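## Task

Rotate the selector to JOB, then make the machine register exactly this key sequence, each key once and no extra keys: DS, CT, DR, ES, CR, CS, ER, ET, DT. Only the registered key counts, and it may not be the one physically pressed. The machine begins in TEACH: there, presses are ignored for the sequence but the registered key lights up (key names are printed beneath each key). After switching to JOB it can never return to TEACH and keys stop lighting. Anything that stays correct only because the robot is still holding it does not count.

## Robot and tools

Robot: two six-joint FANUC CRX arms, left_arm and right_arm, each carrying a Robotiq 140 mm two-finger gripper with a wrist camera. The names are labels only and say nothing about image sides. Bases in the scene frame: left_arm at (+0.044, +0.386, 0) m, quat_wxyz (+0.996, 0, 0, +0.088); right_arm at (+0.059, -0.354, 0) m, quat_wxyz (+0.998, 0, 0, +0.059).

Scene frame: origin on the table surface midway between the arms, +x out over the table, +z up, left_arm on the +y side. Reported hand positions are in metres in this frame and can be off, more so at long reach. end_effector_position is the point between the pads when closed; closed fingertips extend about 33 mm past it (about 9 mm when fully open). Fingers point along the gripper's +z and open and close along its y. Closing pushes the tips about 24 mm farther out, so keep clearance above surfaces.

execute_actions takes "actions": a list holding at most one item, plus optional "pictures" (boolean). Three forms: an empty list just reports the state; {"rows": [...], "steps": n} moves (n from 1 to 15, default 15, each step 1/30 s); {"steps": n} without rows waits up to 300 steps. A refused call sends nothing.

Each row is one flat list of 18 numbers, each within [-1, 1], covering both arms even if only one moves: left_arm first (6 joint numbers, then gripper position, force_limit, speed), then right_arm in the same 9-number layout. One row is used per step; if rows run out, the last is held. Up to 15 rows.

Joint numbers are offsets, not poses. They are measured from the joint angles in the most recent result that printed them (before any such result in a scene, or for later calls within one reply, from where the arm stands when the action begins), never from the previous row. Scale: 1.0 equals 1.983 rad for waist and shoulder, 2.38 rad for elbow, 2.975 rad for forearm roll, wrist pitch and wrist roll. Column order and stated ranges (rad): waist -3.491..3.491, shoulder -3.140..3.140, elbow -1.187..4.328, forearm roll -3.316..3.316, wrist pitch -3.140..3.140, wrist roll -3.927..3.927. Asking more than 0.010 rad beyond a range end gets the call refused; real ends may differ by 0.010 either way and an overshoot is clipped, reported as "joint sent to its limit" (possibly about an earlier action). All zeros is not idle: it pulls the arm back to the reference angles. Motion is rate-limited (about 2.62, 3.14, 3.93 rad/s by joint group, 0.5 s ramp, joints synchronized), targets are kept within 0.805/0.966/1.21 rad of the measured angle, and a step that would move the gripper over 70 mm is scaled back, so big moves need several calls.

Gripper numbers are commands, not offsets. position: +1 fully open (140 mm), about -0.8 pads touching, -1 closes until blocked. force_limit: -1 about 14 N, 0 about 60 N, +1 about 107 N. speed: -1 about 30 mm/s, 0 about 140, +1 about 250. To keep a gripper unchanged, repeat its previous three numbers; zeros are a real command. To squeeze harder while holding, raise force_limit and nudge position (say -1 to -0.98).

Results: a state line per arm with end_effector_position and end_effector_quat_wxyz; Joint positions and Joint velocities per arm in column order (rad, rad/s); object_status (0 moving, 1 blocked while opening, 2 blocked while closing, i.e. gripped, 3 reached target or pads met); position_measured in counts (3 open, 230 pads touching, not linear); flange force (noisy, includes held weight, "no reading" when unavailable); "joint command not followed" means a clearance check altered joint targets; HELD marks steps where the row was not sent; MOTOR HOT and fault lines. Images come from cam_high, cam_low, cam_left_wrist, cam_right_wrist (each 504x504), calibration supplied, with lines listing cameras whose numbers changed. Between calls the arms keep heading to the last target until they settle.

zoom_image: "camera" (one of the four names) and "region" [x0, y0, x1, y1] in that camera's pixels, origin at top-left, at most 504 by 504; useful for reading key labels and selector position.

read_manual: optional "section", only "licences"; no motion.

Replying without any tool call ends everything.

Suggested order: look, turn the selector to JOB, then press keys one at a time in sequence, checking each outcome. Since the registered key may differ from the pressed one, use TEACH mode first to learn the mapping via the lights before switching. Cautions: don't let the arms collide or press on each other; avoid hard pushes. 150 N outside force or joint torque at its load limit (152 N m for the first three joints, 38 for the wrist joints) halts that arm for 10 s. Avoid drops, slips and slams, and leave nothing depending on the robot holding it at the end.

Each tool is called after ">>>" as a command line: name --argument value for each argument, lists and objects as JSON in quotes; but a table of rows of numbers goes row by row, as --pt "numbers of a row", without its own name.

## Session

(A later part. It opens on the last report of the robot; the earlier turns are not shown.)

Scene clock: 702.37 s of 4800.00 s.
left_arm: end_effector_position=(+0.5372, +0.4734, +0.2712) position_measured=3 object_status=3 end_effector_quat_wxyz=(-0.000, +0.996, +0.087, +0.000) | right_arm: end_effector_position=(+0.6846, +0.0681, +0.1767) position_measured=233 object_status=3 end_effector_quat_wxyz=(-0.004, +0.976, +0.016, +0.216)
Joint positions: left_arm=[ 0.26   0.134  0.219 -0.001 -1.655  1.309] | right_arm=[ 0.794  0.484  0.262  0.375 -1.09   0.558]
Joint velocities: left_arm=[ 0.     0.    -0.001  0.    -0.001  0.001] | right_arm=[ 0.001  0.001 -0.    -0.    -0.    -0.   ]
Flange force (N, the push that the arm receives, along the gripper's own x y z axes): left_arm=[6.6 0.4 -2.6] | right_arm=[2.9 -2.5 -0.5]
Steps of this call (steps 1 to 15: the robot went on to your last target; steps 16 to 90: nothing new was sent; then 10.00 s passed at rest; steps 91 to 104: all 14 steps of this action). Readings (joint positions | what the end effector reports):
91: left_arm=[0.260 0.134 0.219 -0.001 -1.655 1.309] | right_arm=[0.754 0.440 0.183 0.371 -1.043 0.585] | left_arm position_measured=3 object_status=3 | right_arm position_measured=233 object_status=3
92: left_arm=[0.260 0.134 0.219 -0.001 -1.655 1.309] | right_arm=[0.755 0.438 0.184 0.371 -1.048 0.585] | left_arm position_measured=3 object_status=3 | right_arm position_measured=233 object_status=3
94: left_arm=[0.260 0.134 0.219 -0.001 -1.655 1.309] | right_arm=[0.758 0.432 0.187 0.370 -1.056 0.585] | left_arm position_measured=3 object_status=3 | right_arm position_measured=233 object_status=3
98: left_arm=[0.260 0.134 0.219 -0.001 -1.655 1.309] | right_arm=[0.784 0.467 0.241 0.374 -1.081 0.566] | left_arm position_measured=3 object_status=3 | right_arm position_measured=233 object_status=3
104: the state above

>>> execute_actions --actions '[{"rows": [[0,0,0,0,0,0,1,0,0,-0.00089,0.00191,-0.00071,0.00019,0.00192,-0.00013,-1,0,0.5],[0,0,0,0,0,0,1,0,0,-0.00144,0.0031,-0.00115,0.0003,0.00313,-0.00021,-1,0,0.5],[0,0,0,0,0,0,1,0,0,-0.00178,0.00382,-0.00141,0.00038,0.00385,-0.00026,-1,0,0.5],[0,0,0,0,0,0,1,0,0,-0.002,0.00429,-0.00159,0.00042,0.00433,-0.00029,-1,0,0.5],[0,0,0,0,0,0,1,0,0,-0.00213,0.00458,-0.00169,0.00045,0.00462,-0.00031,-1,0,0.5],[0,0,0,0,0,0,1,0,0,-0.002222,0.004771,-0.001763,0.000469,0.004808,-0.000322,-1,0,0.5]], "steps": 12}]' --pictures false

>>> execute_actions --actions '[{"rows": [[0,0,0,0,0,0,1,0,0,0.002129,-0.004571,0.001689,-0.00045,-0.004606,0.000308,-1,0,0.5],[0,0,0,0,0,0,1,0,0,0.002129,-0.004571,0.001689,-0.00045,-0.004606,0.000308,-1,0,0.5],[0,0,0,0,0,0,1,0,0,0.002129,-0.004571,0.001689,-0.00045,-0.004606,0.000308,-1,0,0.5],[0,0,0,0,0,0,1,0,0,0.019129,0.024985,0.037265,0.000585,-0.016828,-0.007558,-1,0,0.5]], "steps": 14}]'

Scene clock: 721.23 s of 4800.00 s.
left_arm: end_effector_position=(+0.5372, +0.4734, +0.2712) position_measured=3 object_status=3 end_effector_quat_wxyz=(-0.000, +0.996, +0.087, +0.000) | right_arm: end_effector_position=(+0.6880, +0.0683, +0.1692) position_measured=233 object_status=3 end_effector_quat_wxyz=(-0.004, +0.976, +0.016, +0.216)
Joint positions: left_arm=[ 0.26   0.134  0.219 -0.001 -1.655  1.309] | right_arm=[ 0.79   0.493  0.258  0.376 -1.076  0.557]
Joint velocities: left_arm=[-0.001 -0.001  0.001 -0.     0.    -0.001] | right_arm=[ 0.001  0.001  0.    -0.001  0.001  0.001]
Flange force (N, the push that the arm receives, along the gripper's own x y z axes): left_arm=[2.2 -1.0 -1.6] | right_arm=[-2.7 -4.6 -9.9]
Steps of this call (steps 1 to 15: the robot went on to your last target; steps 16 to 90: nothing new was sent; then 15.47 s passed at rest; steps 91 to 102: all 12 steps of this action). Readings (joint positions | what the end effector reports):
91: left_arm=[0.260 0.134 0.219 -0.001 -1.655 1.309] | right_arm=[0.794 0.484 0.262 0.375 -1.090 0.558] | left_arm position_measured=3 object_status=3 | right_arm position_measured=233 object_status=3
92: left_arm=[0.260 0.134 0.219 -0.001 -1.655 1.309] | right_arm=[0.794 0.486 0.262 0.375 -1.087 0.558] | left_arm position_measured=3 object_status=3 | right_arm position_measured=233 object_status=3
94: left_arm=[0.260 0.134 0.219 -0.001 -1.655 1.309] | right_arm=[0.792 0.490 0.260 0.376 -1.081 0.558] | left_arm position_measured=3 object_status=3 | right_arm position_measured=233 object_status=3
98: left_arm=[0.260 0.134 0.219 -0.001 -1.655 1.309] | right_arm=[0.790 0.493 0.258 0.376 -1.076 0.557] | left_arm position_measured=3 object_status=3 | right_arm position_measured=233 object_status=3
102: the state above

Scene clock: 721.70 s of 4800.00 s.
left_arm: end_effector_position=(+0.5372, +0.4734, +0.2712) position_measured=3 object_status=3 end_effector_quat_wxyz=(-0.000, +0.996, +0.087, +0.000) | right_arm: end_effector_position=(+0.6831, +0.1020, +0.1762) position_measured=233 object_status=3 end_effector_quat_wxyz=(-0.004, +0.976, +0.016, +0.216)
Joint positions: left_arm=[ 0.26   0.134  0.219 -0.001 -1.655  1.309] | right_arm=[ 0.828  0.543  0.347  0.378 -1.126  0.535]
Joint velocities: left_arm=[ 0.    -0.001 -0.001  0.     0.001 -0.   ] | right_arm=[-0.002  0.002  0.002  0.    -0.001 -0.001]
Flange force (N, the push that the arm receives, along the gripper's own x y z axes): left_arm=[-0.8 -3.3 1.1] | right_arm=[-3.6 3.1 1.8]
Steps of this call (steps 1 to 14: all 14 steps of this action). Readings (joint positions | what the end effector reports):
1: left_arm=[0.260 0.134 0.219 -0.001 -1.655 1.309] | right_arm=[0.790 0.493 0.258 0.376 -1.076 0.557] | left_arm position_measured=3 object_status=3 | right_arm position_measured=233 object_status=3
2: left_arm=[0.260 0.134 0.219 -0.001 -1.655 1.309] | right_arm=[0.791 0.491 0.259 0.376 -1.080 0.557] | left_arm position_measured=3 object_status=3 | right_arm position_measured=233 object_status=3
4: left_arm=[0.260 0.134 0.219 -0.001 -1.655 1.309] | right_arm=[0.794 0.486 0.262 0.376 -1.088 0.557] | left_arm position_measured=3 object_status=3 | right_arm position_measured=233 object_status=3
8: left_arm=[0.260 0.134 0.219 -0.001 -1.655 1.309] | right_arm=[0.817 0.522 0.318 0.377 -1.115 0.542] | left_arm position_measured=3 object_status=3 | right_arm position_measured=233 object_status=3
14: the state above
camera_calibration (this result's frames):
cam_left_wrist: T_world_to_cam=[[0.389093, -0.92036, 0.0392977, 0.210266], [-0.883915, -0.360991, 0.297287, 0.578896], [-0.259425, -0.150408, -0.953979, 0.65264], [0, 0, 0, 1]] pos_world=[0.599193, 0.500659, 0.442243]
cam_right_wrist: T_world_to_cam=[[0.0722916, -0.997227, -0.0176639, 0.0560422], [-0.986815, -0.0689431, -0.146431, 0.722109], [0.144807, 0.0280167, -0.989063, 0.265789], [0, 0, 0, 1]] pos_world=[0.670049, 0.0982248, 0.369611]

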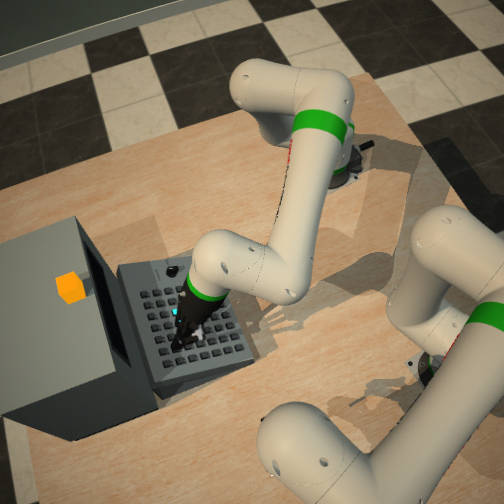

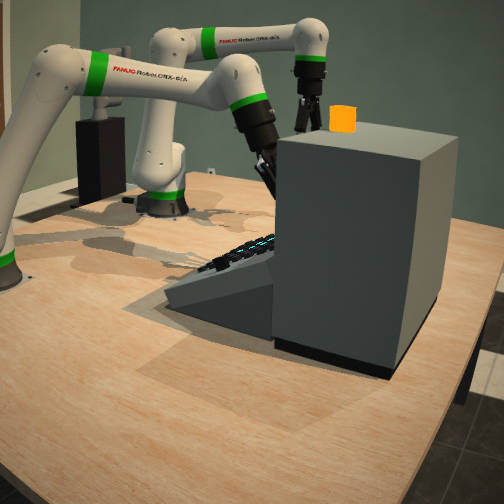

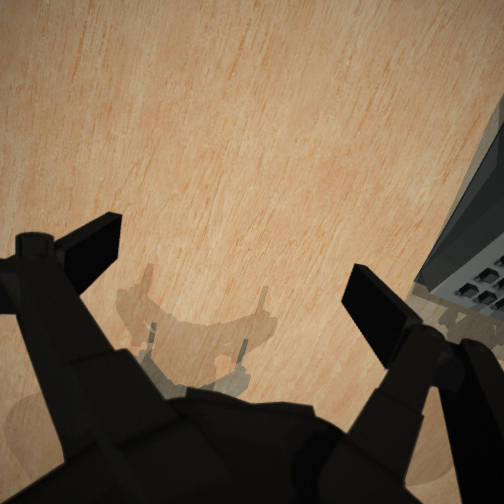

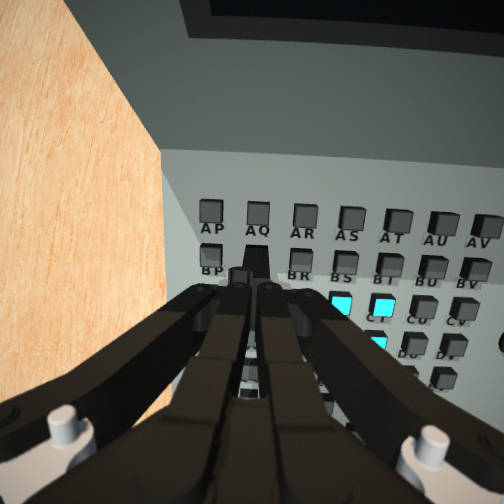

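>>> execute_actions --actions '[{"rows": [[0,0,0,0,0,0,1,0,0,-0.00087,0.00176,-0.00074,0.00017,0.00185,-0.00013,-1,0,0.5],[0,0,0,0,0,0,1,0,0,-0.00142,0.00287,-0.0012,0.00028,0.00301,-0.00022,-1,0,0.5],[0,0,0,0,0,0,1,0,0,-0.00175,0.00353,-0.00147,0.00035,0.0037,-0.00027,-1,0,0.5],[0,0,0,0,0,0,1,0,0,-0.00197,0.00397,-0.00166,0.00039,0.00416,-0.0003,-1,0,0.5],[0,0,0,0,0,0,1,0,0,-0.0021,0.00423,-0.00177,0.00041,0.00444,-0.00032,-1,0,0.5],[0,0,0,0,0,0,1,0,0,-0.002185,0.004409,-0.00184,0.000432,0.004626,-0.000332,-1,0,0.5]], "steps": 12}]' --pictures false

>>> execute_actions --actions '[{"rows": [[0,0,0,0,0,0,1,0,0,0.002153,-0.004344,0.001813,-0.000426,-0.004557,0.000327,-1,0,0.5],[0,0,0,0,0,0,1,0,0,0.002153,-0.004344,0.001813,-0.000426,-0.004557,0.000327,-1,0,0.5],[0,0,0,0,0,0,1,0,0,0.002153,-0.004344,0.001813,-0.000426,-0.004557,0.000327,-1,0,0.5],[0,0,0,0,0,0,1,0,0,0.02057,-0.032055,-0.048103,0.006492,0.010751,-0.021155,-1,0,0.5]], "steps": 15}]'

Scene clock: 764.17 s of 4800.00 s.
left_arm: end_effector_position=(+0.5372, +0.4734, +0.2712) position_measured=3 object_status=3 end_effector_quat_wxyz=(-0.000, +0.996, +0.087, +0.000) | right_arm: end_effector_position=(+0.6864, +0.1021, +0.1690) position_measured=233 object_status=3 end_effector_quat_wxyz=(-0.004, +0.976, +0.016, +0.216)
Joint positions: left_arm=[ 0.26   0.134  0.219 -0.001 -1.655  1.309] | right_arm=[ 0.824  0.551  0.342  0.38  -1.112  0.534]
Joint velocities: left_arm=[-0.    -0.001  0.001 -0.    -0.001 -0.   ] | right_arm=[-0.     0.    -0.002 -0.     0.001 -0.   ]
Flange force (N, the push that the arm receives, along the gripper's own x y z axes): left_arm=[1.2 0.3 -0.8] | right_arm=[-3.7 -2.2 -9.7]
Steps of this call (steps 1 to 15: the robot went on to your last target; steps 16 to 90: nothing new was sent; then 39.07 s passed at rest; steps 91 to 102: all 12 steps of this action). Readings (joint positions | what the end effector reports):
91: left_arm=[0.260 0.134 0.219 -0.001 -1.655 1.309] | right_arm=[0.828 0.543 0.347 0.378 -1.126 0.535] | left_arm position_measured=3 object_status=3 | right_arm position_measured=233 object_status=3
92: left_arm=[0.260 0.134 0.219 -0.001 -1.655 1.309] | right_arm=[0.827 0.544 0.346 0.378 -1.123 0.535] | left_arm position_measured=3 object_status=3 | right_arm position_measured=233 object_status=3
94: left_arm=[0.260 0.134 0.219 -0.001 -1.655 1.309] | right_arm=[0.826 0.548 0.344 0.379 -1.117 0.534] | left_arm position_measured=3 object_status=3 | right_arm position_measured=233 object_status=3
98: left_arm=[0.260 0.134 0.219 -0.001 -1.655 1.309] | right_arm=[0.824 0.551 0.342 0.379 -1.112 0.534] | left_arm position_measured=3 object_status=3 | right_arm position_measured=233 object_status=3
102: the state above

Scene clock: 764.67 s of 4800.00 s.
left_arm: end_effector_position=(+0.5372, +0.4734, +0.2712) position_measured=3 object_status=3 end_effector_quat_wxyz=(-0.000, +0.996, +0.087, +0.000) | right_arm: end_effector_position=(+0.6532, +0.1011, +0.1623) position_measured=233 object_status=3 end_effector_quat_wxyz=(-0.004, +0.976, +0.016, +0.216)
Joint positions: left_arm=[ 0.26   0.134  0.219 -0.001 -1.655  1.309] | right_arm=[ 0.864  0.488  0.228  0.399 -1.08   0.471]
Joint velocities: left_arm=[ 0.     0.     0.002 -0.     0.     0.001] | right_arm=[ 0.001 -0.    -0.004 -0.001  0.    -0.001]
Flange force (N, the push that the arm receives, along the gripper's own x y z axes): left_arm=[3.4 -1.8 -0.5] | right_arm=[0.2 -2.7 -1.2]
Steps of this call (steps 1 to 15: all 15 steps of this action). Readings (joint positions | what the end effector reports):
1: left_arm=[0.260 0.134 0.219 -0.001 -1.655 1.309] | right_arm=[0.824 0.551 0.342 0.380 -1.112 0.534] | left_arm position_measured=3 object_status=3 | right_arm position_measured=233 object_status=3
2: left_arm=[0.260 0.134 0.219 -0.001 -1.655 1.309] | right_arm=[0.825 0.549 0.343 0.379 -1.116 0.534] | left_arm position_measured=3 object_status=3 | right_arm position_measured=233 object_status=3
4: left_arm=[0.260 0.134 0.219 -0.001 -1.655 1.309] | right_arm=[0.827 0.544 0.346 0.379 -1.123 0.534] | left_arm position_measured=3 object_status=3 | right_arm position_measured=233 object_status=3
8: left_arm=[0.260 0.134 0.219 -0.001 -1.655 1.309] | right_arm=[0.847 0.513 0.288 0.390 -1.102 0.501] | left_arm position_measured=3 object_status=3 | right_arm position_measured=233 object_status=3
15: the state above
camera_calibration (this result's frames):
cam_left_wrist: T_world_to_cam=[[0.389093, -0.92036, 0.0392976, 0.210266], [-0.883915, -0.360991, 0.297288, 0.578896], [-0.259426, -0.150408, -0.953979, 0.65264], [0, 0, 0, 1]] pos_world=[0.599193, 0.500659, 0.442243]
cam_right_wrist: T_world_to_cam=[[0.0724317, -0.997217, -0.0176598, 0.0570193], [-0.986798, -0.0690809, -0.146481, 0.690522], [0.144854, 0.0280366, -0.989056, 0.256334], [0, 0, 0, 1]] pos_world=[0.640145, 0.0973758, 0.355685]

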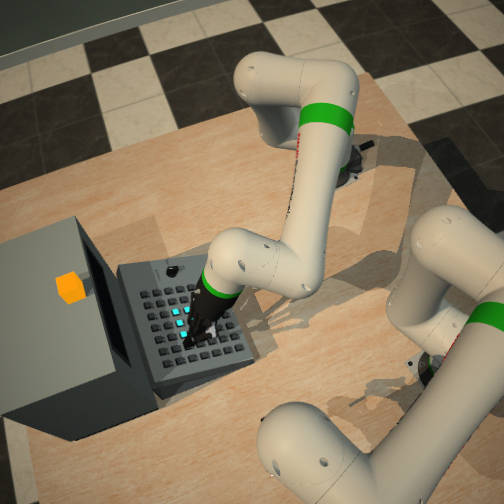

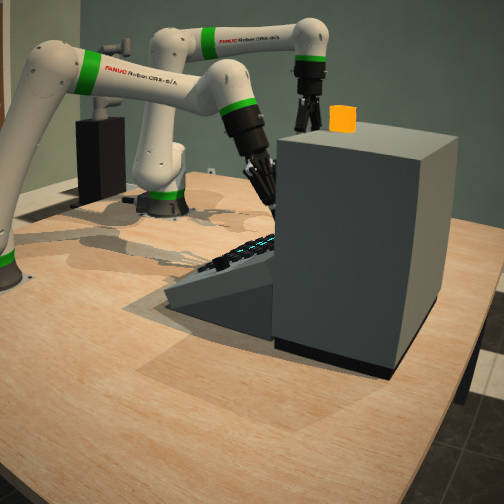

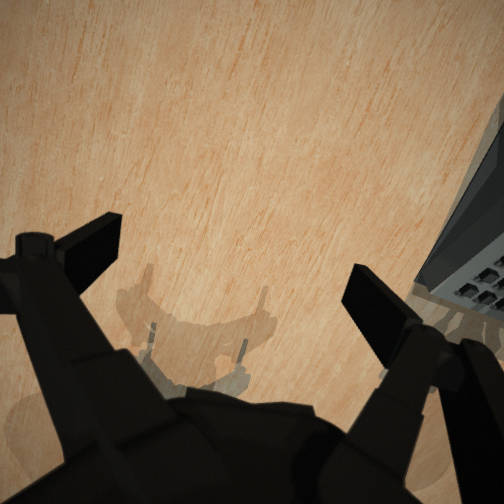

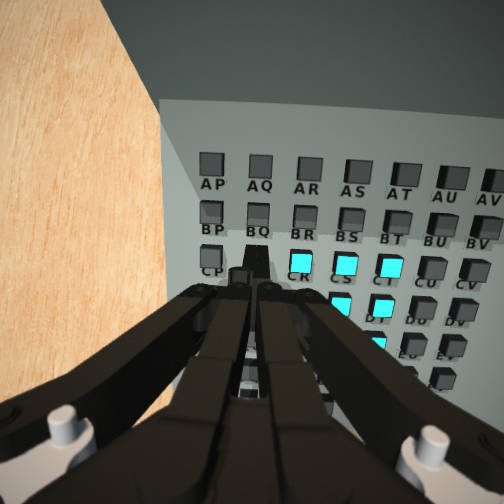

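>>> execute_actions --actions '[{"rows": [[0,0,0,0,0,0,1,0,0,-0.00104,0.00202,-0.00082,0.00028,0.0021,-0.0002,-1,0,0.5],[0,0,0,0,0,0,1,0,0,-0.00169,0.00328,-0.00133,0.00045,0.00341,-0.00032,-1,0,0.5],[0,0,0,0,0,0,1,0,0,-0.00208,0.00403,-0.00164,0.00055,0.0042,-0.00039,-1,0,0.5],[0,0,0,0,0,0,1,0,0,-0.00234,0.00454,-0.00184,0.00062,0.00472,-0.00044,-1,0,0.5],[0,0,0,0,0,0,1,0,0,-0.00249,0.00484,-0.00196,0.00066,0.00504,-0.00047,-1,0,0.5],[0,0,0,0,0,0,1,0,0,-0.002597,0.005043,-0.002045,0.00069,0.005248,-0.000491,-1,0,0.5]], "steps": 12}]' --pictures false

>>> execute_actions --actions '[{"rows": [[0,0,0,0,0,0,1,0,0,0.002348,-0.004559,0.001849,-0.000624,-0.004744,0.000444,-1,0,0.5],[0,0,0,0,0,0,1,0,0,0.002348,-0.004559,0.001849,-0.000624,-0.004744,0.000444,-1,0,0.5],[0,0,0,0,0,0,1,0,0,0.002348,-0.004559,0.001849,-0.000624,-0.004744,0.000444,-1,0,0.5],[0,0,0,0,0,0,1,0,0,0.022893,-0.030429,-0.045676,0.006818,0.009007,-0.022827,-1,0,0.5]], "steps": 15}]'

Scene clock: 792.83 s of 4800.00 s.
left_arm: end_effector_position=(+0.5372, +0.4734, +0.2712) position_measured=3 object_status=3 end_effector_quat_wxyz=(-0.000, +0.996, +0.087, +0.000) | right_arm: end_effector_position=(+0.6569, +0.1012, +0.1544) position_measured=233 object_status=3 end_effector_quat_wxyz=(-0.004, +0.976, +0.016, +0.216)
Joint positions: left_arm=[ 0.26   0.134  0.219 -0.001 -1.655  1.309] | right_arm=[ 0.859  0.498  0.223  0.401 -1.065  0.47 ]
Joint velocities: left_arm=[-0.    -0.    -0.001 -0.     0.001 -0.001] | right_arm=[ 0.001  0.001 -0.    -0.001  0.001  0.   ]
Flange force (N, the push that the arm receives, along the gripper's own x y z axes): left_arm=[5.4 -1.4 -3.0] | right_arm=[-3.3 -1.9 -9.4]
Steps of this call (steps 1 to 15: the robot went on to your last target; steps 16 to 90: nothing new was sent; then 24.77 s passed at rest; steps 91 to 102: all 12 steps of this action). Readings (joint positions | what the end effector reports):
91: left_arm=[0.260 0.134 0.219 -0.001 -1.655 1.309] | right_arm=[0.864 0.488 0.228 0.399 -1.080 0.471] | left_arm position_measured=3 object_status=3 | right_arm position_measured=233 object_status=3
92: left_arm=[0.260 0.134 0.219 -0.001 -1.655 1.309] | right_arm=[0.864 0.489 0.227 0.399 -1.077 0.471] | left_arm position_measured=3 object_status=3 | right_arm position_measured=233 object_status=3
94: left_arm=[0.260 0.134 0.219 -0.001 -1.655 1.309] | right_arm=[0.862 0.493 0.225 0.400 -1.071 0.470] | left_arm position_measured=3 object_status=3 | right_arm position_measured=233 object_status=3
98: left_arm=[0.260 0.134 0.219 -0.001 -1.655 1.309] | right_arm=[0.860 0.497 0.223 0.401 -1.065 0.470] | left_arm position_measured=3 object_status=3 | right_arm position_measured=233 object_status=3
102: the state above

Scene clock: 793.33 s of 4800.00 s.
left_arm: end_effector_position=(+0.5372, +0.4734, +0.2712) position_measured=3 object_status=3 end_effector_quat_wxyz=(-0.000, +0.996, +0.087, +0.000) | right_arm: end_effector_position=(+0.6220, +0.1001, +0.1472) position_measured=233 object_status=3 end_effector_quat_wxyz=(-0.004, +0.976, +0.016, +0.216)
Joint positions: left_arm=[ 0.26   0.134  0.219 -0.001 -1.655  1.309] | right_arm=[ 0.905  0.437  0.115  0.421 -1.038  0.402]
Joint velocities: left_arm=[ 0.001 -0.    -0.001 -0.     0.001  0.   ] | right_arm=[ 0.    -0.     0.     0.    -0.    -0.001]
Flange force (N, the push that the arm receives, along the gripper's own x y z axes): left_arm=[6.6 -1.6 -1.7] | right_arm=[-3.0 -0.9 -0.5]
Steps of this call (steps 1 to 15: all 15 steps of this action). Readings (joint positions | what the end effector reports):
1: left_arm=[0.260 0.134 0.219 -0.001 -1.655 1.309] | right_arm=[0.859 0.498 0.223 0.401 -1.065 0.470] | left_arm position_measured=3 object_status=3 | right_arm position_measured=233 object_status=3
2: left_arm=[0.260 0.134 0.219 -0.001 -1.655 1.309] | right_arm=[0.861 0.496 0.224 0.401 -1.069 0.470] | left_arm position_measured=3 object_status=3 | right_arm position_measured=233 object_status=3
4: left_arm=[0.260 0.134 0.219 -0.001 -1.655 1.309] | right_arm=[0.863 0.490 0.227 0.400 -1.076 0.470] | left_arm position_measured=3 object_status=3 | right_arm position_measured=233 object_status=3
8: left_arm=[0.260 0.134 0.219 -0.001 -1.655 1.309] | right_arm=[0.887 0.459 0.169 0.412 -1.057 0.434] | left_arm position_measured=3 object_status=3 | right_arm position_measured=233 object_status=3
15: the state above
camera_calibration (this result's frames):
cam_left_wrist: T_world_to_cam=[[0.389093, -0.92036, 0.0392977, 0.210266], [-0.883915, -0.360991, 0.297287, 0.578896], [-0.259425, -0.150408, -0.953979, 0.65264], [0, 0, 0, 1]] pos_world=[0.599193, 0.500659, 0.442243]
cam_right_wrist: T_world_to_cam=[[0.0724874, -0.997214, -0.0176191, 0.0579719], [-0.986803, -0.0691436, -0.146422, 0.657505], [0.144796, 0.0280004, -0.989065, 0.24598], [0, 0, 0, 1]] pos_world=[0.609009, 0.0963851, 0.340586]

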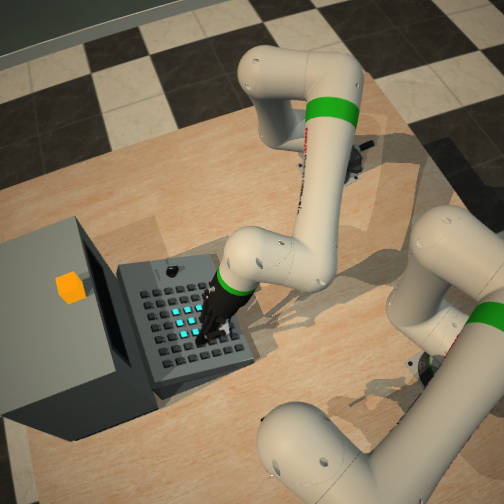

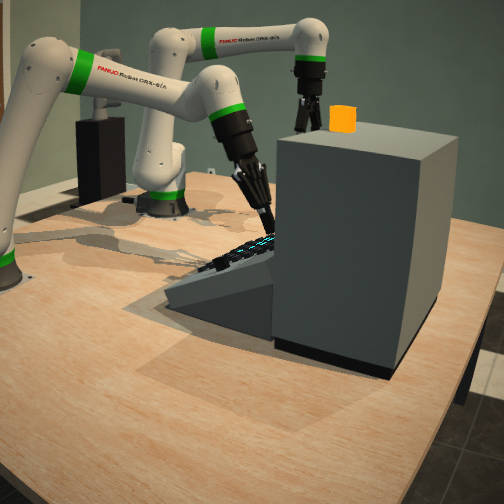

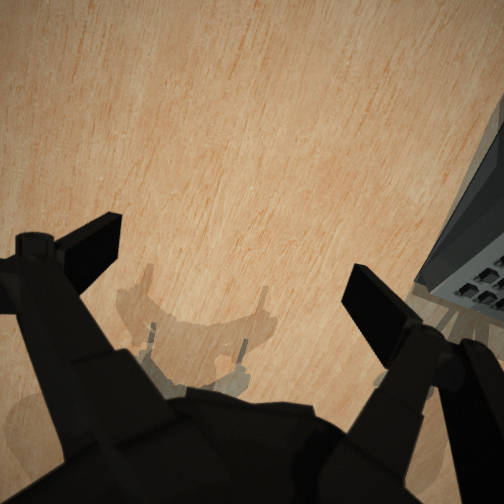

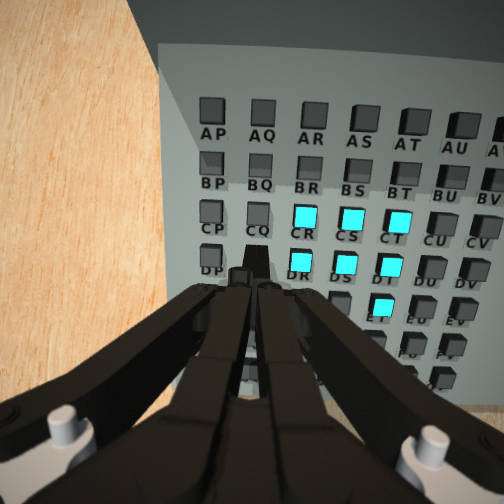

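>>> execute_actions --actions '[{"rows": [[0,0,0,0,0,0,1,0,0,-0.00116,0.00216,-0.00087,0.00037,0.00224,-0.00026,-1,0,0.5],[0,0,0,0,0,0,1,0,0,-0.00188,0.00351,-0.00141,0.00061,0.00364,-0.00042,-1,0,0.5],[0,0,0,0,0,0,1,0,0,-0.00231,0.00431,-0.00173,0.00075,0.00448,-0.00052,-1,0,0.5],[0,0,0,0,0,0,1,0,0,-0.0026,0.00485,-0.00195,0.00084,0.00503,-0.00058,-1,0,0.5],[0,0,0,0,0,0,1,0,0,-0.00277,0.00518,-0.00208,0.0009,0.00537,-0.00062,-1,0,0.5],[0,0,0,0,0,0,1,0,0,-0.00289,0.005393,-0.002165,0.000936,0.005594,-0.000647,-1,0,0.5]], "steps": 12}]' --pictures false

>>> execute_actions --actions '[{"rows": [[0,0,0,0,0,0,1,0,0,0.002558,-0.004773,0.001916,-0.000828,-0.004951,0.000573,-1,0,0.5],[0,0,0,0,0,0,1,0,0,0.002558,-0.004773,0.001916,-0.000828,-0.004951,0.000573,-1,0,0.5],[0,0,0,0,0,0,1,0,0,0.002558,-0.004773,0.001916,-0.000828,-0.004951,0.000573,-1,0,0.5],[0,0,0,0,0,0,1,0,0,-0.01371,-0.034934,-0.032529,-0.001134,0.006118,0.007891,-1,0,0.5]], "steps": 15}]'

Scene clock: 821.17 s of 4800.00 s.
left_arm: end_effector_position=(+0.5372, +0.4734, +0.2712) position_measured=3 object_status=3 end_effector_quat_wxyz=(-0.000, +0.996, +0.087, +0.000) | right_arm: end_effector_position=(+0.6258, +0.1001, +0.1390) position_measured=233 object_status=3 end_effector_quat_wxyz=(-0.004, +0.976, +0.016, +0.216)
Joint positions: left_arm=[ 0.26   0.134  0.219 -0.001 -1.655  1.309] | right_arm=[ 0.899  0.448  0.109  0.424 -1.021  0.4  ]
Joint velocities: left_arm=[-0.    -0.    -0.003  0.    -0.001 -0.001] | right_arm=[-0.     0.001  0.     0.     0.     0.001]
Flange force (N, the push that the arm receives, along the gripper's own x y z axes): left_arm=[2.8 -0.6 1.0] | right_arm=[-2.4 -1.7 -8.7]
Steps of this call (steps 1 to 15: the robot went on to your last target; steps 16 to 90: nothing new was sent; then 24.43 s passed at rest; steps 91 to 102: all 12 steps of this action). Readings (joint positions | what the end effector reports):
91: left_arm=[0.260 0.134 0.219 -0.001 -1.655 1.309] | right_arm=[0.905 0.437 0.114 0.421 -1.037 0.402] | left_arm position_measured=3 object_status=3 | right_arm position_measured=233 object_status=3
92: left_arm=[0.260 0.134 0.219 -0.001 -1.655 1.309] | right_arm=[0.904 0.439 0.114 0.421 -1.034 0.401] | left_arm position_measured=3 object_status=3 | right_arm position_measured=233 object_status=3
94: left_arm=[0.260 0.134 0.219 -0.001 -1.655 1.309] | right_arm=[0.901 0.443 0.111 0.423 -1.028 0.401] | left_arm position_measured=3 object_status=3 | right_arm position_measured=233 object_status=3
98: left_arm=[0.260 0.134 0.219 -0.001 -1.655 1.309] | right_arm=[0.899 0.448 0.110 0.424 -1.022 0.400] | left_arm position_measured=3 object_status=3 | right_arm position_measured=233 object_status=3
102: the state above

Scene clock: 821.67 s of 4800.00 s.
left_arm: end_effector_position=(+0.5372, +0.4734, +0.2712) position_measured=3 object_status=3 end_effector_quat_wxyz=(-0.000, +0.996, +0.087, +0.000) | right_arm: end_effector_position=(+0.6233, +0.0662, +0.1466) position_measured=233 object_status=3 end_effector_quat_wxyz=(-0.005, +0.976, +0.016, +0.216)
Joint positions: left_arm=[ 0.26   0.134  0.219 -0.001 -1.655  1.309] | right_arm=[ 0.872  0.379  0.032  0.421 -1.003  0.423]
Joint velocities: left_arm=[ 0.001 -0.    -0.002  0.    -0.001  0.   ] | right_arm=[ 0.    -0.001 -0.003  0.001 -0.     0.   ]
Flange force (N, the push that the arm receives, along the gripper's own x y z axes): left_arm=[0.9 -4.0 -0.6] | right_arm=[-2.6 -0.9 0.0]
Steps of this call (steps 1 to 15: all 15 steps of this action). Readings (joint positions | what the end effector reports):
1: left_arm=[0.260 0.134 0.219 -0.001 -1.655 1.309] | right_arm=[0.899 0.448 0.109 0.424 -1.021 0.400] | left_arm position_measured=3 object_status=3 | right_arm position_measured=233 object_status=3
2: left_arm=[0.260 0.134 0.219 -0.001 -1.655 1.309] | right_arm=[0.900 0.446 0.110 0.423 -1.025 0.400] | left_arm position_measured=3 object_status=3 | right_arm position_measured=233 object_status=3
4: left_arm=[0.260 0.134 0.219 -0.001 -1.655 1.309] | right_arm=[0.903 0.440 0.113 0.422 -1.033 0.400] | left_arm position_measured=3 object_status=3 | right_arm position_measured=233 object_status=3
8: left_arm=[0.260 0.134 0.219 -0.001 -1.655 1.309] | right_arm=[0.883 0.397 0.060 0.421 -1.014 0.416] | left_arm position_measured=3 object_status=3 | right_arm position_measured=233 object_status=3
15: the state above
camera_calibration (this result's frames):
cam_left_wrist: T_world_to_cam=[[0.389093, -0.92036, 0.0392978, 0.210266], [-0.883915, -0.360991, 0.297288, 0.578896], [-0.259426, -0.150408, -0.953979, 0.65264], [0, 0, 0, 1]] pos_world=[0.599193, 0.500659, 0.442243]
cam_right_wrist: T_world_to_cam=[[0.0724682, -0.997208, -0.0180234, 0.02411], [-0.986782, -0.0690609, -0.146599, 0.656323], [0.144945, 0.0284089, -0.989032, 0.246031], [0, 0, 0, 1]] pos_world=[0.61024, 0.0623795, 0.339984]

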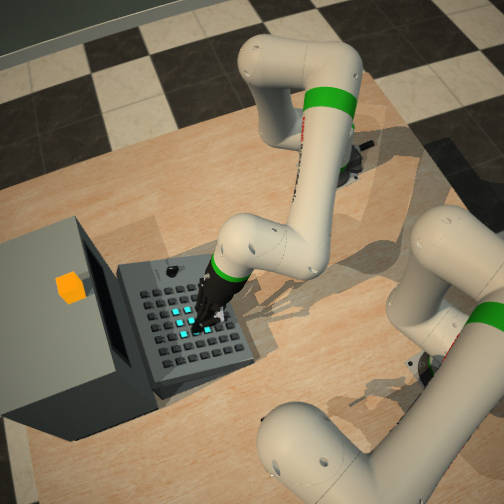

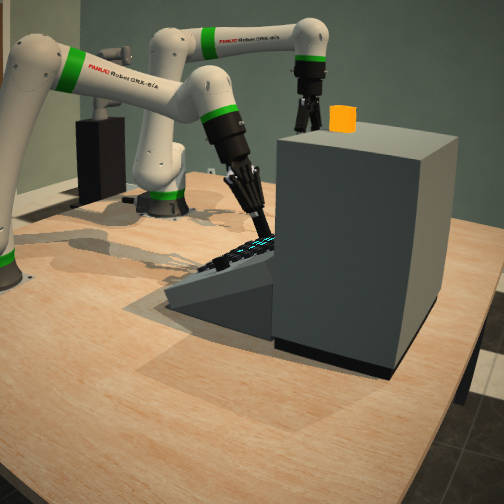

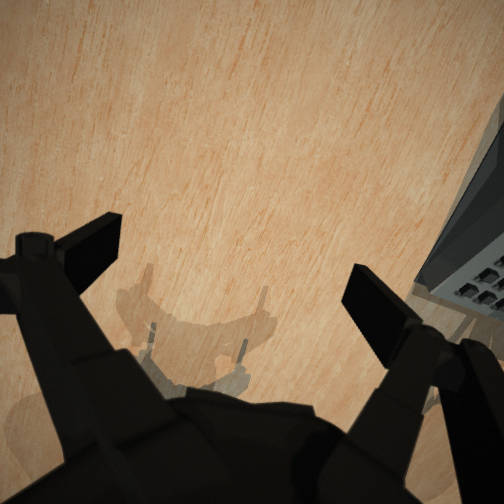

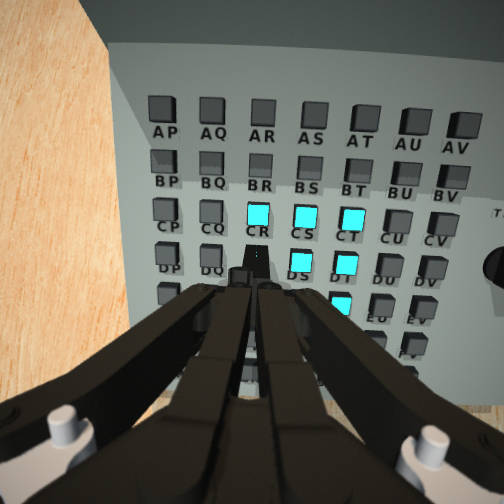

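>>> execute_actions --actions '[{"rows": [[0,0,0,0,0,0,1,0,0,-0.0011,0.00212,-0.00079,0.00038,0.00215,-0.00026,-1,0,0.5],[0,0,0,0,0,0,1,0,0,-0.00178,0.00344,-0.00129,0.00062,0.00349,-0.00042,-1,0,0.5],[0,0,0,0,0,0,1,0,0,-0.00219,0.00424,-0.00159,0.00077,0.0043,-0.00051,-1,0,0.5],[0,0,0,0,0,0,1,0,0,-0.00247,0.00477,-0.00178,0.00086,0.00483,-0.00058,-1,0,0.5],[0,0,0,0,0,0,1,0,0,-0.00263,0.00509,-0.0019,0.00092,0.00516,-0.00062,-1,0,0.5],[0,0,0,0,0,0,1,0,0,-0.002739,0.005299,-0.001983,0.000957,0.005372,-0.000642,-1,0,0.5]], "steps": 12}]' --pictures false

>>> execute_actions --actions '[{"rows": [[0,0,0,0,0,0,1,0,0,0.00485,-0.009385,0.003511,-0.001694,-0.009513,0.001136,-1,0,0.5],[0,0,0,0,0,0,1,0,0,0.00485,-0.009385,0.003511,-0.001694,-0.009513,0.001136,-1,0,0.5],[0,0,0,0,0,0,1,0,0,0.00485,-0.009385,0.003511,-0.001694,-0.009513,0.001136,-1,0,0.5],[0,0,0,0,0,0,1,0,0,0.00485,-0.009385,0.003511,-0.001694,-0.009513,0.001136,-1,0,0.5],[0,0,0,0,0,0,1,0,0,-0.11271,-0.16752,-0.12529,-0.02235,0.01607,0.0842,-0.33,-0.5,0.5]], "steps": 15}]' --pictures false

>>> execute_actions --actions '[{"steps": 14}]'

Scene clock: 902.47 s of 4800.00 s.
left_arm: end_effector_position=(+0.5372, +0.4734, +0.2712) position_measured=3 object_status=3 end_effector_quat_wxyz=(-0.000, +0.996, +0.087, +0.000) | right_arm: end_effector_position=(+0.6268, +0.0662, +0.1390) position_measured=233 object_status=3 end_effector_quat_wxyz=(-0.005, +0.976, +0.016, +0.216)
Joint positions: left_arm=[ 0.26   0.134  0.219 -0.001 -1.655  1.309] | right_arm=[ 0.867  0.389  0.027  0.424 -0.987  0.421]
Joint velocities: left_arm=[-0.     0.001  0.    -0.     0.001 -0.   ] | right_arm=[ 0.     0.001  0.002  0.001  0.001 -0.001]
Flange force (N, the push that the arm receives, along the gripper's own x y z axes): left_arm=[-0.2 -3.6 0.6] | right_arm=[-1.1 -0.1 -10.0]
Steps of this call (steps 1 to 15: the robot went on to your last target; steps 16 to 90: nothing new was sent; then 77.40 s passed at rest; steps 91 to 102: all 12 steps of this action). Readings (joint positions | what the end effector reports):
91: left_arm=[0.260 0.134 0.219 -0.001 -1.655 1.309] | right_arm=[0.872 0.379 0.032 0.421 -1.003 0.423] | left_arm position_measured=3 object_status=3 | right_arm position_measured=233 object_status=3
92: left_arm=[0.260 0.134 0.219 -0.001 -1.655 1.309] | right_arm=[0.871 0.380 0.031 0.421 -1.000 0.423] | left_arm position_measured=3 object_status=3 | right_arm position_measured=233 object_status=3
94: left_arm=[0.260 0.134 0.219 -0.001 -1.655 1.309] | right_arm=[0.869 0.385 0.029 0.422 -0.993 0.423] | left_arm position_measured=3 object_status=3 | right_arm position_measured=233 object_status=3
98: left_arm=[0.260 0.134 0.219 -0.001 -1.655 1.309] | right_arm=[0.867 0.389 0.028 0.423 -0.987 0.422] | left_arm position_measured=3 object_status=3 | right_arm position_measured=233 object_status=3
102: the state above

Scene clock: 902.97 s of 4800.00 s.
left_arm: end_effector_position=(+0.5372, +0.4734, +0.2712) position_measured=3 object_status=3 end_effector_quat_wxyz=(-0.000, +0.996, +0.087, +0.000) | right_arm: end_effector_position=(+0.6256, -0.0559, +0.1719) position_measured=171 object_status=0 end_effector_quat_wxyz=(-0.005, +0.976, +0.015, +0.216)
Joint positions: left_arm=[ 0.26   0.134  0.219 -0.001 -1.655  1.309] | right_arm=[ 0.733  0.177 -0.152  0.381 -0.968  0.577]
Joint velocities: left_arm=[ 0.     0.001  0.001  0.     0.001 -0.001] | right_arm=[-0.512 -0.679 -0.669 -0.132  0.161  0.537]
Flange force (N, the push that the arm receives, along the gripper's own x y z axes): left_arm=[4.0 -1.1 -0.9] | right_arm=[9.0 -2.5 -2.3]
Steps of this call (steps 1 to 15: all 15 steps of this action). Readings (joint positions | what the end effector reports):
1: left_arm=[0.260 0.134 0.219 -0.001 -1.655 1.309] | right_arm=[0.867 0.389 0.027 0.424 -0.987 0.421] | left_arm position_measured=3 object_status=3 | right_arm position_measured=233 object_status=3
2: left_arm=[0.260 0.134 0.219 -0.001 -1.655 1.309] | right_arm=[0.868 0.387 0.028 0.423 -0.992 0.421] | left_arm position_measured=3 object_status=3 | right_arm position_measured=233 object_status=3
4: left_arm=[0.260 0.134 0.219 -0.001 -1.655 1.309] | right_arm=[0.874 0.374 0.034 0.420 -1.010 0.423] | left_arm position_measured=3 object_status=3 | right_arm position_measured=233 object_status=3
8: left_arm=[0.260 0.134 0.219 -0.001 -1.655 1.309] | right_arm=[0.855 0.339 0.007 0.412 -1.006 0.449] | left_arm position_measured=3 object_status=3 | right_arm position_measured=206 object_status=0
15: the state above

Scene clock: 903.43 s of 4800.00 s.
left_arm: end_effector_position=(+0.5372, +0.4734, +0.2712) position_measured=3 object_status=3 end_effector_quat_wxyz=(-0.000, +0.996, +0.087, +0.000) | right_arm: end_effector_position=(+0.6159, -0.1305, +0.1760) position_measured=171 object_status=3 end_effector_quat_wxyz=(-0.004, +0.976, +0.015, +0.217)
Joint positions: left_arm=[ 0.26   0.134  0.219 -0.001 -1.655  1.309] | right_arm=[ 0.643  0.057 -0.271  0.357 -0.939  0.672]
Joint velocities: left_arm=[ 0.001 -0.001  0.001 -0.     0.001  0.   ] | right_arm=[-0.    -0.001 -0.003  0.001 -0.     0.   ]
Flange force (N, the push that the arm receives, along the gripper's own x y z axes): left_arm=[5.9 0.3 -0.8] | right_arm=[-4.5 -1.5 -1.5]
Steps of this call (steps 1 to 14: the robot went on to your last target). Readings (joint positions | what the end effector reports):
1: left_arm=[0.260 0.134 0.219 -0.001 -1.655 1.309] | right_arm=[0.716 0.154 -0.175 0.376 -0.962 0.595] | left_arm position_measured=3 object_status=3 | right_arm position_measured=171 object_status=0
2: left_arm=[0.260 0.134 0.219 -0.001 -1.655 1.309] | right_arm=[0.699 0.131 -0.198 0.371 -0.957 0.613] | left_arm position_measured=3 object_status=3 | right_arm position_measured=171 object_status=0
4: left_arm=[0.260 0.134 0.219 -0.001 -1.655 1.309] | right_arm=[0.668 0.090 -0.238 0.363 -0.947 0.646] | left_arm position_measured=3 object_status=3 | right_arm position_measured=171 object_status=3
8: left_arm=[0.260 0.134 0.219 -0.001 -1.655 1.309] | right_arm=[0.643 0.057 -0.270 0.357 -0.939 0.671] | left_arm position_measured=3 object_status=3 | right_arm position_measured=171 object_status=3
14: the state above
camera_calibration (this result's frames):
cam_left_wrist: T_world_to_cam=[[0.389093, -0.92036, 0.0392978, 0.210266], [-0.883915, -0.360991, 0.297288, 0.578896], [-0.259425, -0.150408, -0.953979, 0.65264], [0, 0, 0, 1]] pos_world=[0.599193, 0.500659, 0.442243]
cam_right_wrist: T_world_to_cam=[[0.0709824, -0.997341, -0.0165265, -0.170328], [-0.986692, -0.0677753, -0.147805, 0.640053], [0.146292, 0.0267981, -0.988878, 0.280679], [0, 0, 0, 1]] pos_world=[0.602564, -0.134017, 0.369345]

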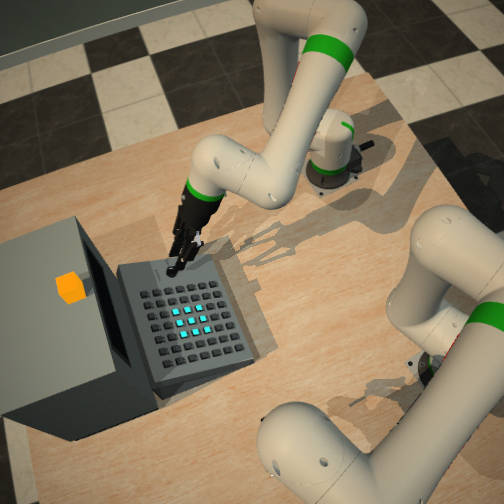

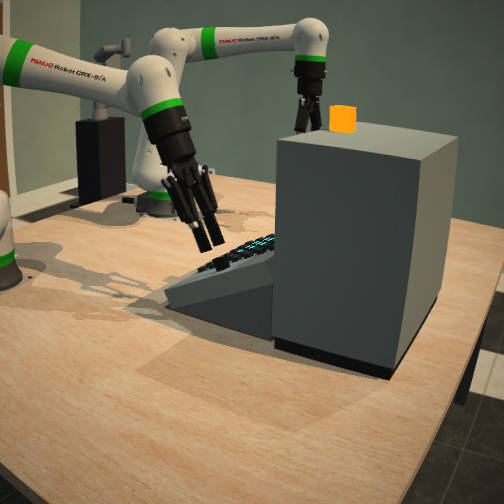

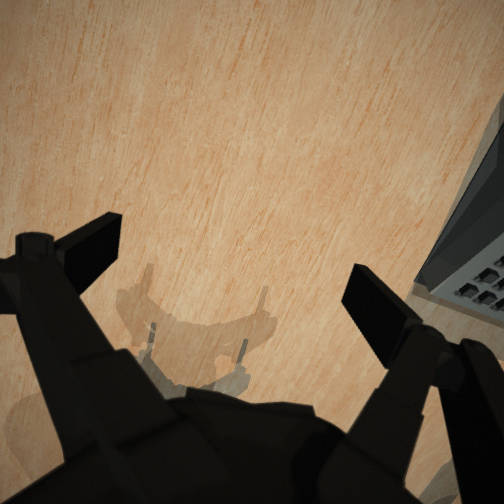

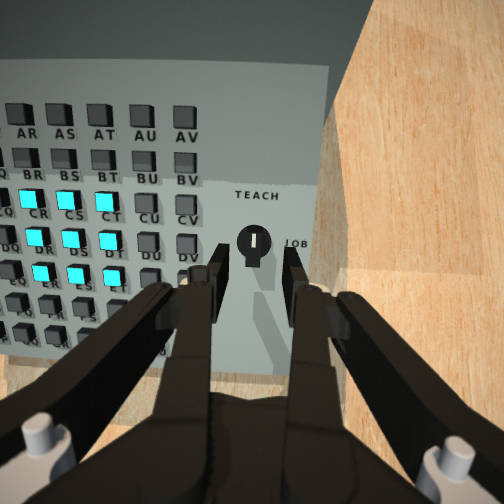

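>>> execute_actions --actions '[]'

Scene clock: 948.57 s of 4800.00 s.
left_arm: end_effector_position=(+0.5372, +0.4734, +0.2712) position_measured=3 object_status=3 end_effector_quat_wxyz=(-0.000, +0.996, +0.087, +0.000) | right_arm: end_effector_position=(+0.6159, -0.1306, +0.1760) position_measured=171 object_status=3 end_effector_quat_wxyz=(-0.004, +0.976, +0.015, +0.217)
Joint positions: left_arm=[ 0.26   0.134  0.219 -0.001 -1.655  1.309] | right_arm=[ 0.643  0.057 -0.271  0.357 -0.939  0.672]
Joint velocities: left_arm=[-0. -0.  0. -0. -0. -0.] | right_arm=[ 0. -0.  0.  0.  0. -0.]
Flange force (N, the push that the arm receives, along the gripper's own x y z axes): left_arm=[0.4 -5.4 0.5] | right_arm=[0.1 -0.7 -0.3]
Steps of this call (steps 1 to 30: the robot went on to your last target; steps 31 to 90: nothing new was sent; then 42.13 s passed at rest). Readings (joint positions | what the end effector reports):
1: left_arm=[0.260 0.134 0.219 -0.001 -1.655 1.309] | right_arm=[0.643 0.057 -0.271 0.357 -0.939 0.672] | left_arm position_measured=3 object_status=3 | right_arm position_measured=171 object_status=3
2: left_arm=[0.260 0.134 0.219 -0.001 -1.655 1.309] | right_arm=[0.643 0.057 -0.271 0.357 -0.939 0.672] | left_arm position_measured=3 object_status=3 | right_arm position_measured=171 object_status=3
4: left_arm=[0.260 0.134 0.219 -0.001 -1.655 1.309] | right_arm=[0.643 0.057 -0.271 0.357 -0.939 0.672] | left_arm position_measured=3 object_status=3 | right_arm position_measured=171 object_status=3
8: left_arm=[0.260 0.134 0.219 -0.001 -1.655 1.309] | right_arm=[0.643 0.057 -0.271 0.357 -0.939 0.672] | left_arm position_measured=3 object_status=3 | right_arm position_measured=171 object_status=3
90: the state above
All arms were judged still, so your last target was given up. Only a new action makes them travel on or press farther. Fingers that are still opening or closing keep moving.
camera_calibration (this result's frames):
cam_left_wrist: T_world_to_cam=[[0.389093, -0.92036, 0.0392977, 0.210266], [-0.883915, -0.360991, 0.297287, 0.578896], [-0.259425, -0.150408, -0.953979, 0.65264], [0, 0, 0, 1]] pos_world=[0.599193, 0.500659, 0.442243]
cam_right_wrist: T_world_to_cam=[[0.0708797, -0.997348, -0.0165256, -0.170343], [-0.986697, -0.0676735, -0.147817, 0.640079], [0.146306, 0.026783, -0.988877, 0.280692], [0, 0, 0, 1]] pos_world=[0.602571, -0.134092, 0.369369]

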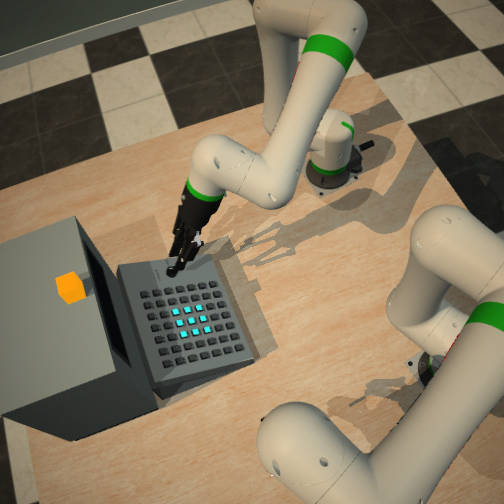

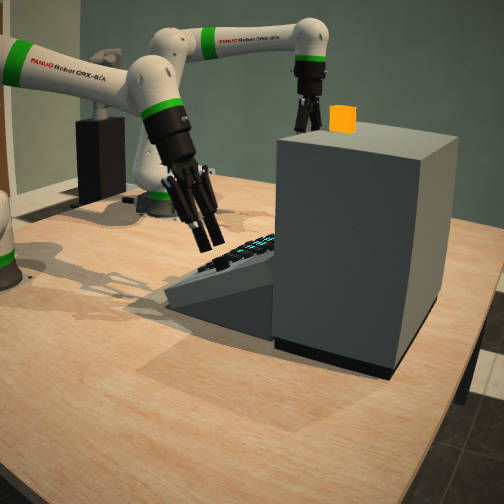

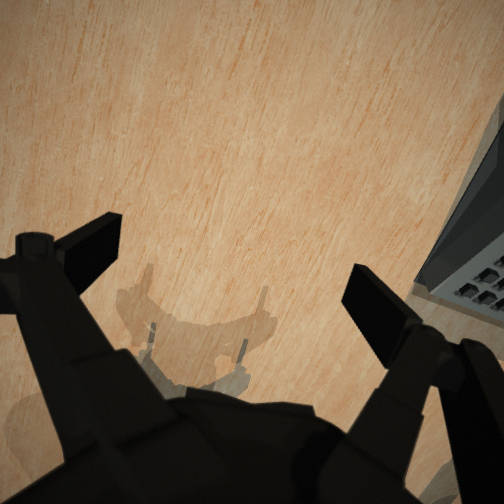

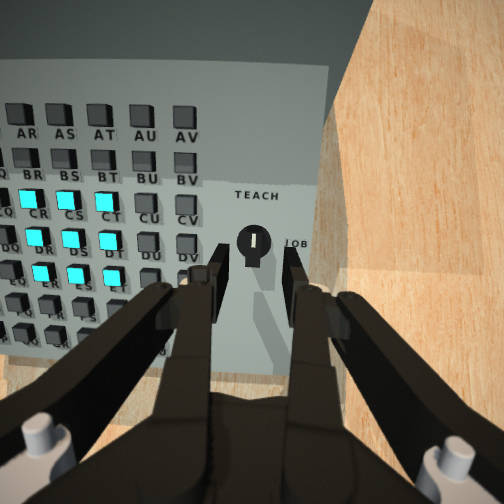

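>>> zoom_image --camera "cam_right_wrist" --region '[194, 190, 314, 310]'

>>> zoom_image --camera "cam_low" --region '[170, 200, 270, 300]'

Region (194, 190, 314, 310) of cam_right_wrist's 504x504 image, scaled by 4.200, with more detail than that image has.

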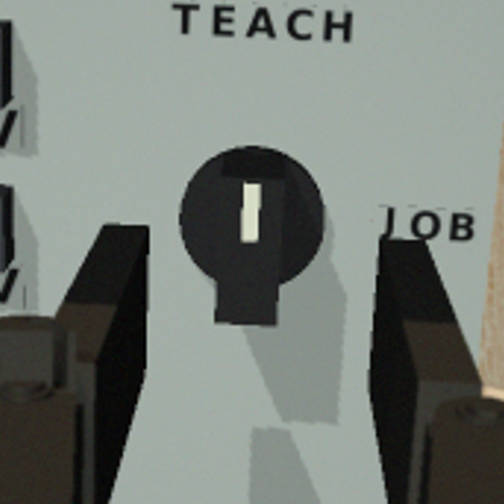

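Region (170, 200, 270, 300) of cam_low's 504x504 image, scaled by 5.040, with more detail than that image has.

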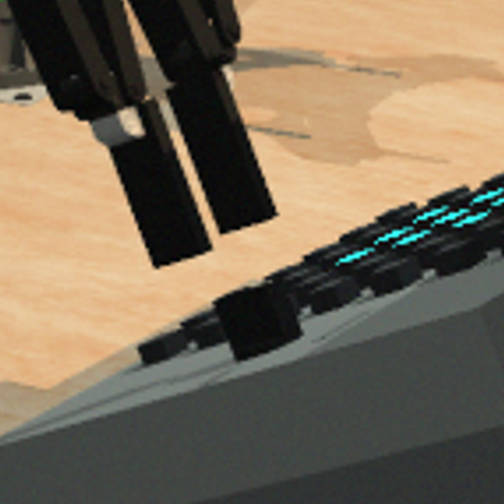

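>>> zoom_image --camera "cam_right_wrist" --region '[130, 180, 280, 300]'

Region (130, 180, 280, 300) of cam_right_wrist's 504x504 image, scaled by 3.360, with more detail than that image has; it fills the top 403 rows of this view, and the rest is white.

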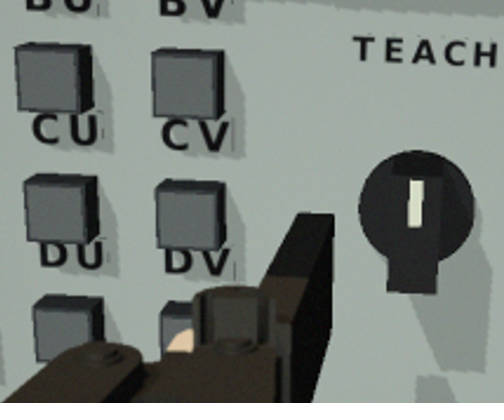

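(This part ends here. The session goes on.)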